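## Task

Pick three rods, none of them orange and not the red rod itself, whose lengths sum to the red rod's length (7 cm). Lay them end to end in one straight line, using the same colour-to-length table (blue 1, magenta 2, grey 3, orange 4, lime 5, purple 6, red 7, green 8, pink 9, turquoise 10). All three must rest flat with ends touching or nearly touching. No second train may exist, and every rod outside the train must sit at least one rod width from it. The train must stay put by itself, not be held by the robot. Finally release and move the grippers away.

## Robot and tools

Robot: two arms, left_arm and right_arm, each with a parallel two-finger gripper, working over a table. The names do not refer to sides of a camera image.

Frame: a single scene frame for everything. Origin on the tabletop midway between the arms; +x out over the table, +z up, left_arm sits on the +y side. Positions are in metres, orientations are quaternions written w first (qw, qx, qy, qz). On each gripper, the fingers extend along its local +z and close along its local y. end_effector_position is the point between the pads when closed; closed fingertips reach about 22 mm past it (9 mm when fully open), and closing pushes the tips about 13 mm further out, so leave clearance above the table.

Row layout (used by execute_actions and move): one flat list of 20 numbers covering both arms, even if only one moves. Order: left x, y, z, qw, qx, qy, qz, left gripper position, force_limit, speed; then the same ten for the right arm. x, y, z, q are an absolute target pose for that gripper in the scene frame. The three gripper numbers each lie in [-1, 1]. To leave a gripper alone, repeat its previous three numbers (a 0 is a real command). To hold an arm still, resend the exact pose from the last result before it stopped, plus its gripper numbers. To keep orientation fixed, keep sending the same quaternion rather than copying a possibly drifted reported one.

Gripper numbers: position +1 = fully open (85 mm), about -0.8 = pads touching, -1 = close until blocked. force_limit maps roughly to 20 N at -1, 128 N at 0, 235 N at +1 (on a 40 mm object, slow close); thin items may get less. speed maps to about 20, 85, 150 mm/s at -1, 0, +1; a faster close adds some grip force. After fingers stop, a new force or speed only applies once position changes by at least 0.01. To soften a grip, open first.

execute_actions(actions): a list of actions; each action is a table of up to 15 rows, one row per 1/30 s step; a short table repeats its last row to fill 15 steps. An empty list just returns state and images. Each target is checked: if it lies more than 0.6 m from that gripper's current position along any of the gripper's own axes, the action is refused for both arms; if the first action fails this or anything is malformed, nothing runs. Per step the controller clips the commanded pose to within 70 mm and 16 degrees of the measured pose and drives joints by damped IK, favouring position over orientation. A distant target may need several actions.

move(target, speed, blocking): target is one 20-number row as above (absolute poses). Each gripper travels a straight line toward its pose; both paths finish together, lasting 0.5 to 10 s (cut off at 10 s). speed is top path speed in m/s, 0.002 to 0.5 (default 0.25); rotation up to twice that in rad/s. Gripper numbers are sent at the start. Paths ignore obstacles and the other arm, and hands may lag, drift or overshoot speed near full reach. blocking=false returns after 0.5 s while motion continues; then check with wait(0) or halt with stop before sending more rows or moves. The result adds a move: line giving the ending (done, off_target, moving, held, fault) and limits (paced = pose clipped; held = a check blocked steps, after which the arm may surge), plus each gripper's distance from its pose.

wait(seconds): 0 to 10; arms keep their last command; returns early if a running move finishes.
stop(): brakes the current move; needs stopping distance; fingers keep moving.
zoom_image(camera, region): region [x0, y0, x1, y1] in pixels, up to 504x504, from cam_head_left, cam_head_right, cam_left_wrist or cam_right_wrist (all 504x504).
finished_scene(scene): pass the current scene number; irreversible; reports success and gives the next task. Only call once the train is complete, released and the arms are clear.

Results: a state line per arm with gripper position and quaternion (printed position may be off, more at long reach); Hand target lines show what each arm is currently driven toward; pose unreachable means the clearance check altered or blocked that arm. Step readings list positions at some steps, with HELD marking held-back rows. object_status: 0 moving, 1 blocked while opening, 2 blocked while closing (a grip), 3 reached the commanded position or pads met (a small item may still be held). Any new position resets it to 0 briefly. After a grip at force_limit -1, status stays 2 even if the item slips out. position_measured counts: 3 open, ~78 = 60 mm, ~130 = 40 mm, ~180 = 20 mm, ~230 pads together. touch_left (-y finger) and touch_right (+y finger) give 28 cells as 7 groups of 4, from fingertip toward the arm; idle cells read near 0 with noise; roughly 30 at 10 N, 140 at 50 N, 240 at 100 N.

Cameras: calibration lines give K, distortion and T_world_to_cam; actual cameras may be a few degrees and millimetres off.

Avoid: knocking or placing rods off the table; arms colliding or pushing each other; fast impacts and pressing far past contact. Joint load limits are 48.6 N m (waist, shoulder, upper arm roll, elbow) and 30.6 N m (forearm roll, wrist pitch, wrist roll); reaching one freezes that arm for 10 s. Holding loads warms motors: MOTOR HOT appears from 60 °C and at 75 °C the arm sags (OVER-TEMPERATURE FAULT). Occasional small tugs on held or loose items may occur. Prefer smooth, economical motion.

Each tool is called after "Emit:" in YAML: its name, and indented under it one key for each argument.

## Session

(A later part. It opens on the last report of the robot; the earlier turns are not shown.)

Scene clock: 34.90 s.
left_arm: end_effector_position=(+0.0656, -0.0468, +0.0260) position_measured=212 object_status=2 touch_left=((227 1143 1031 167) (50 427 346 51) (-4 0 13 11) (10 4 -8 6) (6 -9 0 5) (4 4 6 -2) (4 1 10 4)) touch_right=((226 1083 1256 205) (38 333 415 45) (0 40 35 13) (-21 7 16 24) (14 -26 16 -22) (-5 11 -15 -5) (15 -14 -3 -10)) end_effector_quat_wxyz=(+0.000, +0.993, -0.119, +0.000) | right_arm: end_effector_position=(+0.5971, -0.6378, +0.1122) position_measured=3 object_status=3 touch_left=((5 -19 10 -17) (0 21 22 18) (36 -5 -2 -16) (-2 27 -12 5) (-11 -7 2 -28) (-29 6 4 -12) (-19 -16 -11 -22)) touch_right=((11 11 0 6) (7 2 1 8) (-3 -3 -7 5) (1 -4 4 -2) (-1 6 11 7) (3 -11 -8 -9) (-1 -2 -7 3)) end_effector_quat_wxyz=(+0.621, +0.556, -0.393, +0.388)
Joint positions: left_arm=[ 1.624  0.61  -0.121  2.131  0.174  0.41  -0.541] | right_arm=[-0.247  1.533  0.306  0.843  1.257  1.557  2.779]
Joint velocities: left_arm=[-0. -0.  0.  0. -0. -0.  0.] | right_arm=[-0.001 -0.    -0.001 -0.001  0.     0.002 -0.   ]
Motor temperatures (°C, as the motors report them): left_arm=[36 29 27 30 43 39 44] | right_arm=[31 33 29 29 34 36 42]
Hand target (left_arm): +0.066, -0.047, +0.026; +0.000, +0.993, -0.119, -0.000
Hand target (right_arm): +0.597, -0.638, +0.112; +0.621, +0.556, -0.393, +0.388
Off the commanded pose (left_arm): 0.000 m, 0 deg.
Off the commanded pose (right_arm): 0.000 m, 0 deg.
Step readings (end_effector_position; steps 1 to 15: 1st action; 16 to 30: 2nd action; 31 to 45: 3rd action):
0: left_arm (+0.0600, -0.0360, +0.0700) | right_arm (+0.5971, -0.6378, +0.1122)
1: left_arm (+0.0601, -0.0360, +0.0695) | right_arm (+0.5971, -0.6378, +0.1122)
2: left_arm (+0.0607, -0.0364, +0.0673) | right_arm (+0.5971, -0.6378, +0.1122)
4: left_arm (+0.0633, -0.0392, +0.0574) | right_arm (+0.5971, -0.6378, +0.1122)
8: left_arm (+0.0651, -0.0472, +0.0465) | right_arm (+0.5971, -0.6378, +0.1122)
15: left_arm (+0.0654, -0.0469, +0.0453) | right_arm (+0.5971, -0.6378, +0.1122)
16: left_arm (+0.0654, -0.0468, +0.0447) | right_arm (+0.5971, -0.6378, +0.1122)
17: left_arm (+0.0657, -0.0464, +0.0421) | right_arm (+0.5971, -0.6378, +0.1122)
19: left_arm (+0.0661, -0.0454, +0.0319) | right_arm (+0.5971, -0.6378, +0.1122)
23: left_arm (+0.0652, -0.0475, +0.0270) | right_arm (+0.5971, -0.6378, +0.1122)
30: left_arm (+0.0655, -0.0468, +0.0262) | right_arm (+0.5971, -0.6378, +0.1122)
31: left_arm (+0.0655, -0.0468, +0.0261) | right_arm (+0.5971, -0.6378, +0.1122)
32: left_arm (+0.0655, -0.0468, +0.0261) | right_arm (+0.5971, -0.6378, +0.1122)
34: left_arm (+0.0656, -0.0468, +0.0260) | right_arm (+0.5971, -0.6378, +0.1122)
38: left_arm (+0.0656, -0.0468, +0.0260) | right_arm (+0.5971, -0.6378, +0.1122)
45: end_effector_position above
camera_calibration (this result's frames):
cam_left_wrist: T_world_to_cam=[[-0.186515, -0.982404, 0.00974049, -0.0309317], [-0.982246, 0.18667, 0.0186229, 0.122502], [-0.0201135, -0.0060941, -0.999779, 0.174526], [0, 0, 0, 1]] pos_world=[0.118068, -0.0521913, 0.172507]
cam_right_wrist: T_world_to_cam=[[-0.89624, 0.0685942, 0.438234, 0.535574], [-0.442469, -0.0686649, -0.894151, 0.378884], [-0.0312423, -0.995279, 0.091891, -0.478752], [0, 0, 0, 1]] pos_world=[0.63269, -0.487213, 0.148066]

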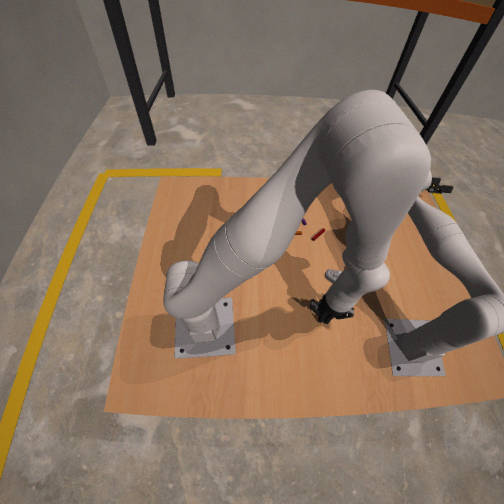

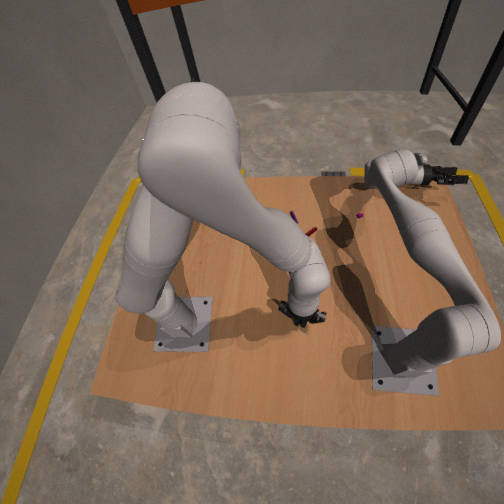

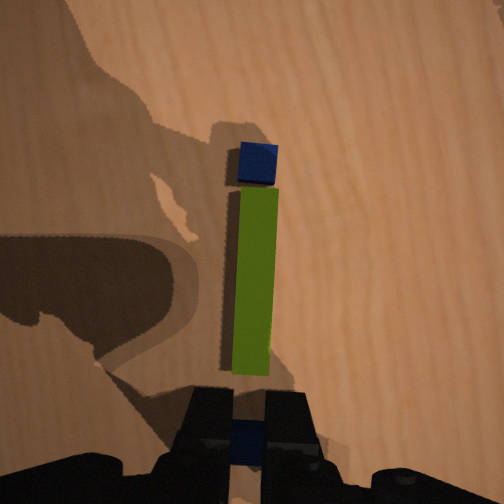

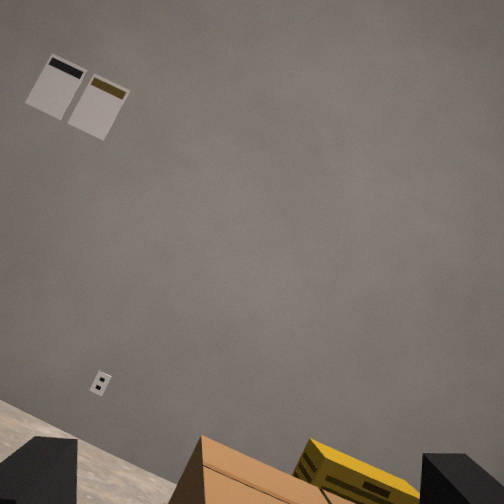

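Emit:
move:
  target: [0.0777,-0.0498,0.026,0,0.9929,-0.1193,0,-1,-0.3,0.5,0.5971,-0.6378,0.1122,0.621,0.556,-0.393,0.388,1,0,0]
  speed: 0.02

Scene clock: 35.87 s.
left_arm: end_effector_position=(+0.0775, -0.0499, +0.0260) position_measured=212 object_status=2 touch_left=((231 1149 1040 165) (53 441 347 54) (1 -3 9 15) (1 4 -5 -10) (16 -2 -3 -6) (-3 15 -5 0) (-5 6 4 8)) touch_right=((225 1105 1265 230) (43 298 372 75) (1 22 6 23) (-17 -6 25 12) (3 11 35 8) (-8 8 43 9) (12 -4 -8 -1)) end_effector_quat_wxyz=(+0.000, +0.993, -0.119, -0.000) | right_arm: end_effector_position=(+0.5971, -0.6378, +0.1122) position_measured=3 object_status=3 touch_left=((-7 -4 3 12) (20 4 -3 -11) (-5 -12 -9 11) (9 12 10 -23) (7 -5 -16 -21) (-1 15 -13 -8) (27 -6 -35 4)) touch_right=((11 5 0 -1) (7 0 -3 -2) (-5 -3 2 8) (-4 -8 11 -6) (5 -1 8 -1) (2 -8 -5 5) (2 3 -21 3)) end_effector_quat_wxyz=(+0.621, +0.556, -0.393, +0.388)
Joint positions: left_arm=[ 1.59   0.614 -0.118  2.118  0.168  0.418 -0.566] | right_arm=[-0.247  1.533  0.306  0.843  1.257  1.557  2.779]
Joint velocities: left_arm=[ 0.001  0.     0.    -0.001  0.001 -0.    -0.001] | right_arm=[-0.    -0.001  0.001 -0.     0.002 -0.    -0.   ]
Motor temperatures (°C, as the motors report them): left_arm=[36 29 27 30 43 39 44] | right_arm=[31 33 29 29 34 36 42]
Hand target (left_arm): +0.078, -0.050, +0.026; +0.000, +0.993, -0.119, -0.000
Hand target (right_arm): +0.597, -0.638, +0.112; +0.621, +0.556, -0.393, +0.388
Off the commanded pose (left_arm): 0.000 m, 0 deg.
Off the commanded pose (right_arm): 0.000 m, 0 deg.
move: done
camera_calibration (this result's frames):
cam_left_wrist: T_world_to_cam=[[-0.186831, -0.982342, 0.00987293, -0.0317279], [-0.982182, 0.18699, 0.0188174, 0.134753], [-0.0203312, -0.00618134, -0.999774, 0.17476], [0, 0, 0, 1]] pos_world=[0.129977, -0.0552848, 0.172498]
cam_right_wrist: T_world_to_cam=[[-0.89624, 0.0685943, 0.438234, 0.535574], [-0.442468, -0.0686647, -0.894152, 0.378884], [-0.0312425, -0.995279, 0.0918908, -0.478752], [0, 0, 0, 1]] pos_world=[0.63269, -0.487213, 0.148066]

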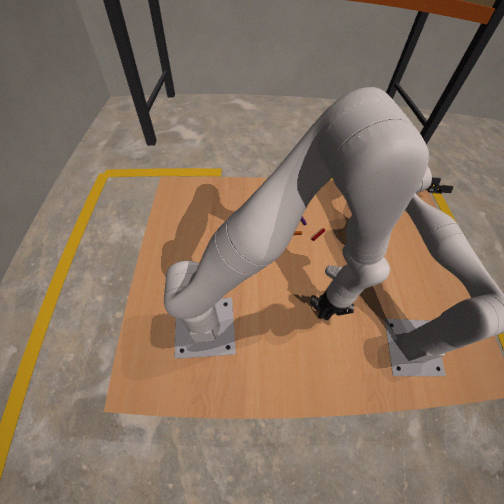

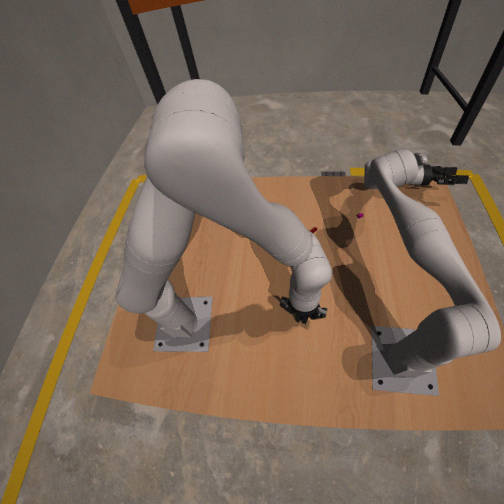

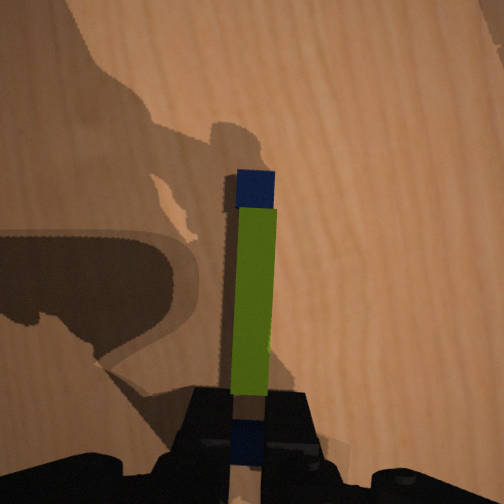

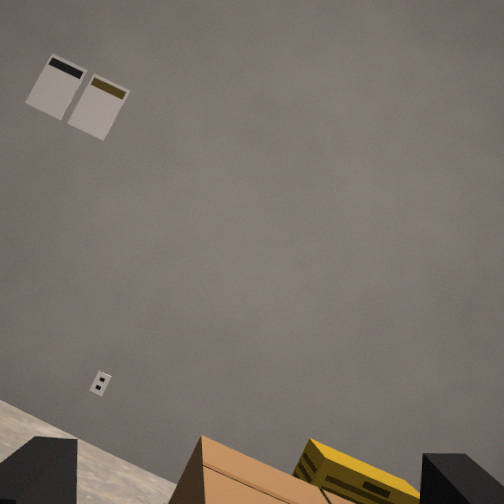

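Emit:
execute_actions:
  actions:
    - [[0.0777,-0.0498,0.026,0,0.9929,-0.1193,0,-0.3,-0.3,0.5,0.5971,-0.6378,0.1122,0.621,0.556,-0.393,0.388,1,0,0]]
    - [[0.0777,-0.0498,0.06,0,0.9929,-0.1193,0,-0.3,-0.3,0.5,0.5971,-0.6378,0.1122,0.621,0.556,-0.393,0.388,1,0,0]]
    - [[0.0583,-0.0451,0.06,0,0.9929,-0.1193,0,-1,-0.3,0.5,0.5971,-0.6378,0.1122,0.621,0.556,-0.393,0.388,1,0,0]]
    - [[0.0583,-0.0451,0.027,0,0.9929,-0.1193,0,-1,-0.3,0.5,0.5971,-0.6378,0.1122,0.621,0.556,-0.393,0.388,1,0,0]]
    - [[0.0583,-0.0451,0.027,0,0.9929,-0.1193,0,-1,-0.3,0.5,0.5971,-0.6378,0.1122,0.621,0.556,-0.393,0.388,1,0,0]]

Emit:
move:
  target: [0.069,-0.0477,0.027,0,0.9929,-0.1193,0,-1,-0.3,0.5,0.5971,-0.6378,0.1122,0.621,0.556,-0.393,0.388,1,0,0]
  speed: 0.02

Scene clock: 38.63 s.
left_arm: end_effector_position=(+0.0583, -0.0451, +0.0270) position_measured=231 object_status=3 touch_left=((-2 -1 2 0) (15 2 10 9) (12 6 13 22) (143 113 109 154) (215 309 285 222) (343 411 424 343) (446 374 467 454)) touch_right=((7 29 1 -12) (-7 5 -33 -2) (23 25 29 17) (125 177 106 127) (287 375 269 228) (386 373 322 496) (356 393 518 391)) end_effector_quat_wxyz=(+0.000, +0.993, -0.119, +0.000) | right_arm: end_effector_position=(+0.5971, -0.6378, +0.1122) position_measured=3 object_status=3 touch_left=((-8 -25 32 9) (-3 0 -12 13) (24 1 20 8) (-4 12 5 1) (-23 -1 -21 -5) (-12 -19 -11 -7) (4 -5 4 7)) touch_right=((2 3 7 1) (6 0 -11 -2) (2 -6 8 10) (2 -7 11 2) (2 -5 10 10) (4 -17 -4 4) (1 0 -6 4)) end_effector_quat_wxyz=(+0.621, +0.556, -0.393, +0.388)
Joint positions: left_arm=[ 1.643  0.605 -0.12   2.137  0.172  0.408 -0.519] | right_arm=[-0.247  1.533  0.306  0.843  1.257  1.557  2.779]
Joint velocities: left_arm=[-0.     0.    -0.    -0.001 -0.     0.    -0.   ] | right_arm=[ 0.    -0.     0.     0.    -0.001  0.002  0.   ]
Motor temperatures (°C, as the motors report them): left_arm=[36 29 27 30 43 39 44] | right_arm=[31 33 29 29 34 36 42]
Hand target (left_arm): +0.058, -0.045, +0.027; +0.000, +0.993, -0.119, -0.000
Hand target (right_arm): +0.597, -0.638, +0.112; +0.621, +0.556, -0.393, +0.388
Off the commanded pose (left_arm): 0.000 m, 0 deg.
Off the commanded pose (right_arm): 0.000 m, 0 deg.
Step readings (end_effector_position; steps 1 to 15: 1st action; 16 to 30: 2nd action; 31 to 45: 3rd action; 46 to 60: 4th action; 61 to 75: 5th action):
0: left_arm (+0.0776, -0.0499, +0.0260) | right_arm (+0.5971, -0.6378, +0.1122)
1: left_arm (+0.0776, -0.0499, +0.0260) | right_arm (+0.5971, -0.6378, +0.1122)
2: left_arm (+0.0776, -0.0498, +0.0260) | right_arm (+0.5971, -0.6378, +0.1122)
4: left_arm (+0.0777, -0.0498, +0.0260) | right_arm (+0.5971, -0.6378, +0.1122)
8: left_arm (+0.0777, -0.0498, +0.0260) | right_arm (+0.5971, -0.6378, +0.1122)
15: left_arm (+0.0777, -0.0498, +0.0260) | right_arm (+0.5971, -0.6378, +0.1122)
16: left_arm (+0.0777, -0.0499, +0.0265) | right_arm (+0.5971, -0.6378, +0.1122)
17: left_arm (+0.0775, -0.0503, +0.0291) | right_arm (+0.5971, -0.6378, +0.1122)
19: left_arm (+0.0772, -0.0513, +0.0408) | right_arm (+0.5971, -0.6378, +0.1122)
23: left_arm (+0.0781, -0.0494, +0.0580) | right_arm (+0.5971, -0.6378, +0.1122)
30: left_arm (+0.0779, -0.0497, +0.0596) | right_arm (+0.5971, -0.6378, +0.1122)
31: left_arm (+0.0774, -0.0497, +0.0598) | right_arm (+0.5971, -0.6378, +0.1122)
32: left_arm (+0.0751, -0.0494, +0.0600) | right_arm (+0.5971, -0.6378, +0.1122)
34: left_arm (+0.0648, -0.0470, +0.0602) | right_arm (+0.5971, -0.6378, +0.1122)
38: left_arm (+0.0593, -0.0448, +0.0598) | right_arm (+0.5971, -0.6378, +0.1122)
45: left_arm (+0.0586, -0.0450, +0.0600) | right_arm (+0.5971, -0.6378, +0.1122)
46: left_arm (+0.0586, -0.0448, +0.0595) | right_arm (+0.5971, -0.6378, +0.1122)
47: left_arm (+0.0588, -0.0445, +0.0568) | right_arm (+0.5971, -0.6378, +0.1122)
49: left_arm (+0.0590, -0.0431, +0.0448) | right_arm (+0.5971, -0.6378, +0.1122)
53: left_arm (+0.0581, -0.0452, +0.0288) | right_arm (+0.5971, -0.6378, +0.1122)
60: left_arm (+0.0581, -0.0452, +0.0274) | right_arm (+0.5971, -0.6378, +0.1122)
61: left_arm (+0.0581, -0.0452, +0.0273) | right_arm (+0.5971, -0.6378, +0.1122)
62: left_arm (+0.0582, -0.0452, +0.0272) | right_arm (+0.5971, -0.6378, +0.1122)
64: left_arm (+0.0583, -0.0452, +0.0271) | right_arm (+0.5971, -0.6378, +0.1122)
68: left_arm (+0.0583, -0.0451, +0.0270) | right_arm (+0.5971, -0.6378, +0.1122)
75: end_effector_position above
camera_calibration (this result's frames):
cam_left_wrist: T_world_to_cam=[[-0.186514, -0.982404, 0.00974538, -0.0306342], [-0.982246, 0.186669, 0.0186235, 0.114995], [-0.0201149, -0.00609882, -0.999779, 0.175392], [0, 0, 0, 1]] pos_world=[0.110768, -0.0504915, 0.17351]
cam_right_wrist: T_world_to_cam=[[-0.89624, 0.0685944, 0.438234, 0.535574], [-0.442469, -0.0686648, -0.894151, 0.378884], [-0.0312425, -0.995279, 0.091891, -0.478752], [0, 0, 0, 1]] pos_world=[0.63269, -0.487213, 0.148066]

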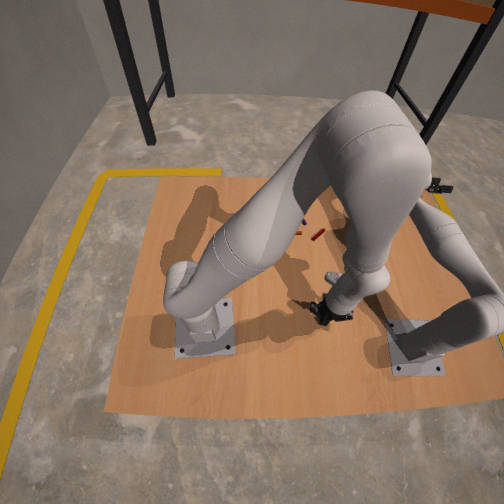

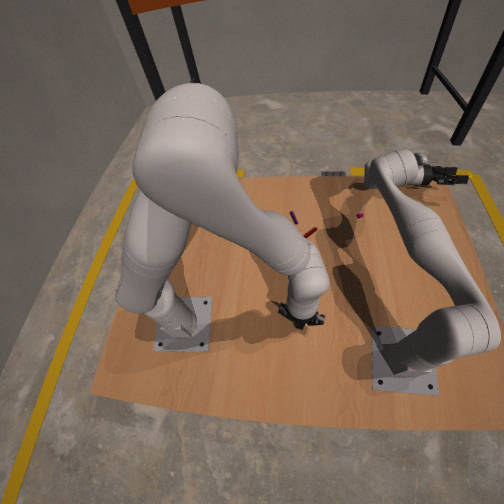

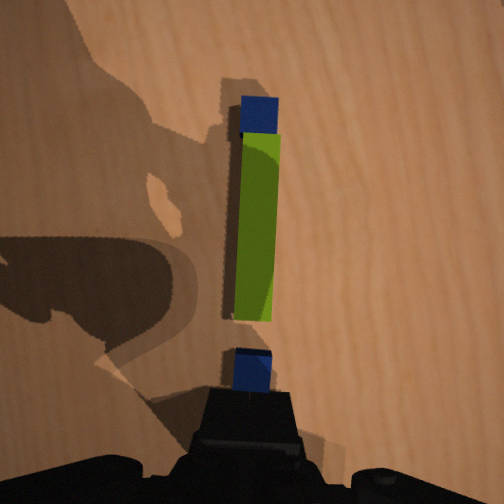

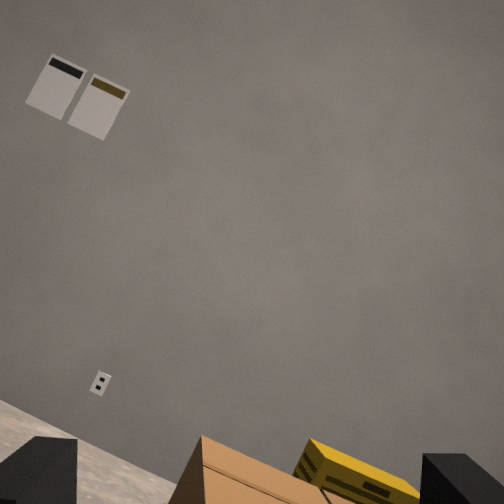

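Scene clock: 39.40 s.
left_arm: end_effector_position=(+0.0688, -0.0478, +0.0270) position_measured=231 object_status=3 touch_left=((0 -6 -4 -12) (5 0 19 6) (26 -6 14 10) (136 109 102 148) (219 316 276 217) (336 404 413 343) (441 379 465 452)) touch_right=((-2 19 -4 -20) (20 30 7 21) (-30 19 31 6) (153 150 96 112) (277 358 314 252) (399 374 328 509) (370 408 528 350)) end_effector_quat_wxyz=(+0.000, +0.993, -0.119, -0.000) | right_arm: end_effector_position=(+0.5971, -0.6378, +0.1122) position_measured=3 object_status=3 touch_left=((-9 -9 6 25) (-3 -19 -7 3) (10 -32 10 -8) (4 -20 4 8) (6 -3 -20 -15) (-10 12 -10 1) (11 -19 12 -1)) touch_right=((1 2 -6 9) (-2 5 -5 9) (-14 -6 8 6) (1 -4 4 4) (1 8 -11 14) (1 -5 -11 4) (9 -1 1 3)) end_effector_quat_wxyz=(+0.621, +0.556, -0.393, +0.388)
Joint positions: left_arm=[ 1.613  0.608 -0.117  2.127  0.166  0.415 -0.542] | right_arm=[-0.247  1.533  0.306  0.843  1.257  1.557  2.779]
Joint velocities: left_arm=[-0.001  0.    -0.001 -0.     0.001 -0.    -0.002] | right_arm=[0.002 0.    0.001 0.    0.    0.    0.   ]
Motor temperatures (°C, as the motors report them): left_arm=[36 29 27 30 43 39 44] | right_arm=[31 33 29 29 34 36 42]
Hand target (left_arm): +0.069, -0.048, +0.027; +0.000, +0.993, -0.119, -0.000
Hand target (right_arm): +0.597, -0.638, +0.112; +0.621, +0.556, -0.393, +0.388
Off the commanded pose (left_arm): 0.000 m, 0 deg.
Off the commanded pose (right_arm): 0.000 m, 0 deg.
move: done
camera_calibration (this result's frames):
cam_left_wrist: T_world_to_cam=[[-0.186836, -0.982342, 0.00985596, -0.0312847], [-0.982181, 0.186994, 0.0188012, 0.125803], [-0.0203122, -0.0061676, -0.999775, 0.175596], [0, 0, 0, 1]] pos_world=[0.121283, -0.0531737, 0.1735]
cam_right_wrist: T_world_to_cam=[[-0.89624, 0.0685945, 0.438234, 0.535574], [-0.442469, -0.0686648, -0.894151, 0.378884], [-0.0312426, -0.995279, 0.091891, -0.478752], [0, 0, 0, 1]] pos_world=[0.63269, -0.487214, 0.148066]

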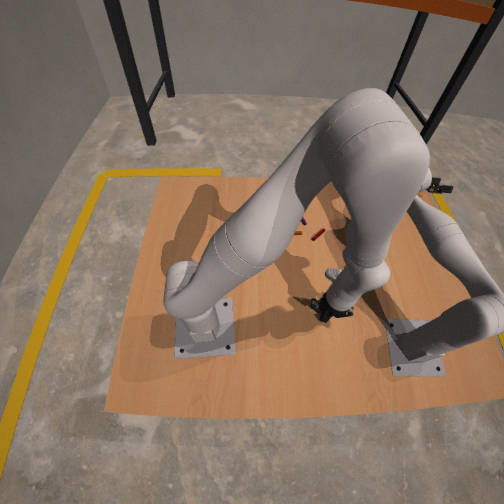

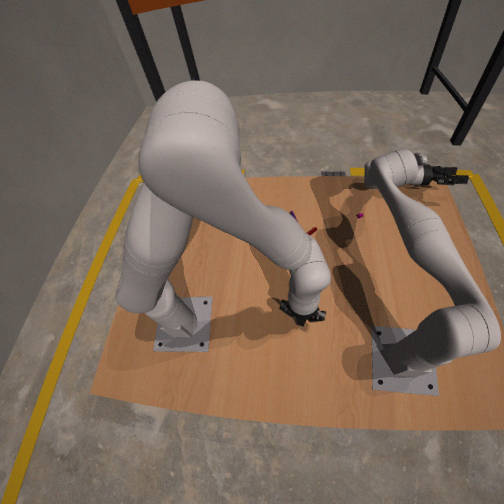

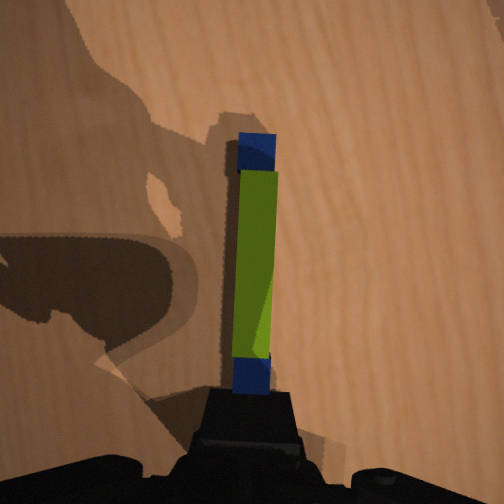

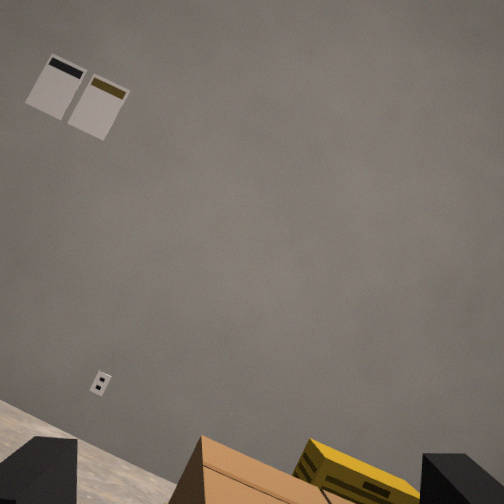

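Emit:
execute_actions:
  actions:
    - [[0.064,-0.0465,0.03,0,0.9929,-0.1193,0,-1,-0.3,0.5,0.5971,-0.6378,0.1122,0.621,0.556,-0.393,0.388,1,0,0]]
    - [[0.064,-0.0465,0.09,0,0.9929,-0.1193,0,-1,-0.3,0.5,0.5971,-0.6378,0.1122,0.621,0.556,-0.393,0.388,1,0,0]]
    - [[0.064,-0.0465,0.15,0,0.9929,-0.1193,0,-1,-0.3,0.5,0.5971,-0.6378,0.1122,0.621,0.556,-0.393,0.388,1,0,0]]

Scene clock: 41.17 s.
left_arm: end_effector_position=(+0.0643, -0.0464, +0.1493) position_measured=231 object_status=3 touch_left=((-6 -1 4 0) (3 4 15 4) (17 2 16 13) (146 112 101 152) (218 317 280 223) (340 413 414 339) (450 383 466 452)) touch_right=((-17 -12 -20 -28) (-1 -8 9 21) (38 8 10 5) (105 156 106 103) (292 347 292 237) (388 390 353 503) (372 381 525 349)) end_effector_quat_wxyz=(-0.001, +0.993, -0.119, +0.000) | right_arm: end_effector_position=(+0.5971, -0.6378, +0.1122) position_measured=3 object_status=3 touch_left=((-12 22 17 2) (-7 12 16 6) (18 2 -16 5) (-13 -6 2 -1) (-4 0 8 7) (11 14 29 -7) (-9 -2 -12 -11)) touch_right=((-3 -2 -5 5) (2 6 -3 3) (-6 -2 2 8) (7 -5 14 6) (3 -9 3 13) (3 2 2 0) (-2 5 -10 1)) end_effector_quat_wxyz=(+0.621, +0.556, -0.393, +0.388)
Joint positions: left_arm=[ 1.677  0.336 -0.175  2.004  0.079  0.809 -0.449] | right_arm=[-0.247  1.533  0.306  0.843  1.257  1.557  2.779]
Joint velocities: left_arm=[ 0.003 -0.014  0.003 -0.003 -0.001  0.001  0.001] | right_arm=[-0.001 -0.001 -0.001 -0.001  0.001  0.     0.   ]
Motor temperatures (°C, as the motors report them): left_arm=[36 29 27 30 43 39 44] | right_arm=[31 33 29 29 34 36 42]
Hand target (left_arm): +0.064, -0.047, +0.150; -0.000, +0.993, -0.119, +0.000
Hand target (right_arm): +0.597, -0.638, +0.112; +0.621, +0.556, -0.393, +0.388
Off the commanded pose (left_arm): 0.001 m, 0 deg.
Off the commanded pose (right_arm): 0.000 m, 0 deg.
Step readings (end_effector_position; steps 1 to 15: 1st action; 16 to 30: 2nd action; 31 to 45: 3rd action):
0: left_arm (+0.0689, -0.0478, +0.0270) | right_arm (+0.5971, -0.6378, +0.1122)
1: left_arm (+0.0686, -0.0478, +0.0272) | right_arm (+0.5971, -0.6378, +0.1122)
2: left_arm (+0.0668, -0.0477, +0.0284) | right_arm (+0.5971, -0.6378, +0.1122)
4: left_arm (+0.0639, -0.0467, +0.0299) | right_arm (+0.5971, -0.6378, +0.1122)
8: left_arm (+0.0643, -0.0464, +0.0299) | right_arm (+0.5971, -0.6378, +0.1122)
15: left_arm (+0.0641, -0.0465, +0.0300) | right_arm (+0.5971, -0.6378, +0.1122)
16: left_arm (+0.0640, -0.0466, +0.0305) | right_arm (+0.5971, -0.6378, +0.1122)
17: left_arm (+0.0639, -0.0470, +0.0331) | right_arm (+0.5971, -0.6378, +0.1122)
19: left_arm (+0.0636, -0.0482, +0.0448) | right_arm (+0.5971, -0.6378, +0.1122)
23: left_arm (+0.0642, -0.0471, +0.0787) | right_arm (+0.5971, -0.6378, +0.1122)
30: left_arm (+0.0645, -0.0462, +0.0891) | right_arm (+0.5971, -0.6378, +0.1122)
31: left_arm (+0.0643, -0.0465, +0.0899) | right_arm (+0.5971, -0.6378, +0.1122)
32: left_arm (+0.0642, -0.0469, +0.0928) | right_arm (+0.5971, -0.6378, +0.1122)
34: left_arm (+0.0640, -0.0481, +0.1061) | right_arm (+0.5971, -0.6378, +0.1122)
38: left_arm (+0.0646, -0.0469, +0.1416) | right_arm (+0.5971, -0.6378, +0.1122)
45: end_effector_position above
camera_calibration (this result's frames):
cam_left_wrist: T_world_to_cam=[[-0.186083, -0.9825, 0.00811015, -0.0318074], [-0.982337, 0.186205, 0.0184723, 0.118848], [-0.0196592, -0.00452951, -0.999796, 0.297851], [0, 0, 0, 1]] pos_world=[0.116685, -0.0520317, 0.295853]
cam_right_wrist: T_world_to_cam=[[-0.89624, 0.0685941, 0.438234, 0.535574], [-0.442469, -0.0686647, -0.894151, 0.378884], [-0.0312423, -0.995279, 0.0918908, -0.478752], [0, 0, 0, 1]] pos_world=[0.63269, -0.487213, 0.148066]

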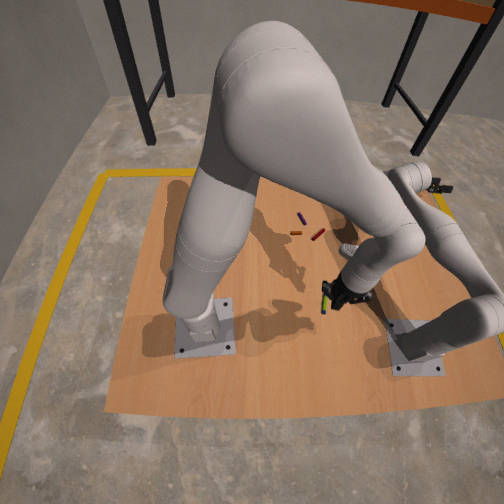

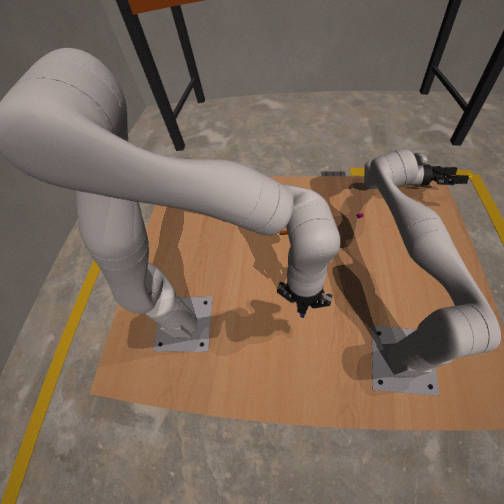

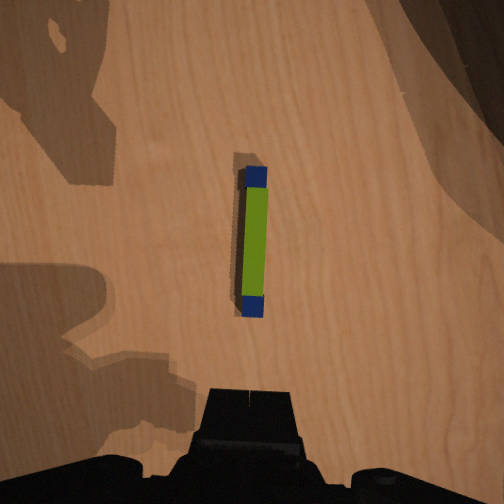

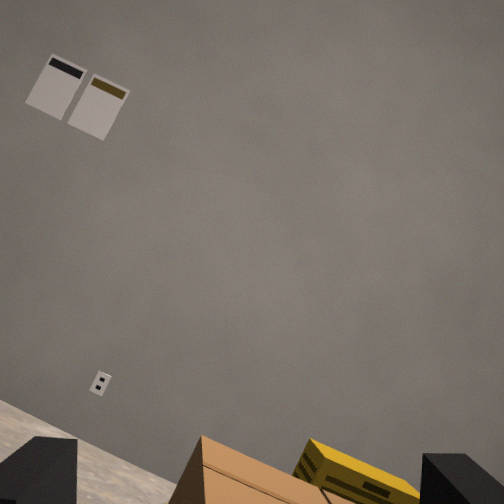

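Emit:
finished_scene:
  scene: 2

The scene is finished: the task was done.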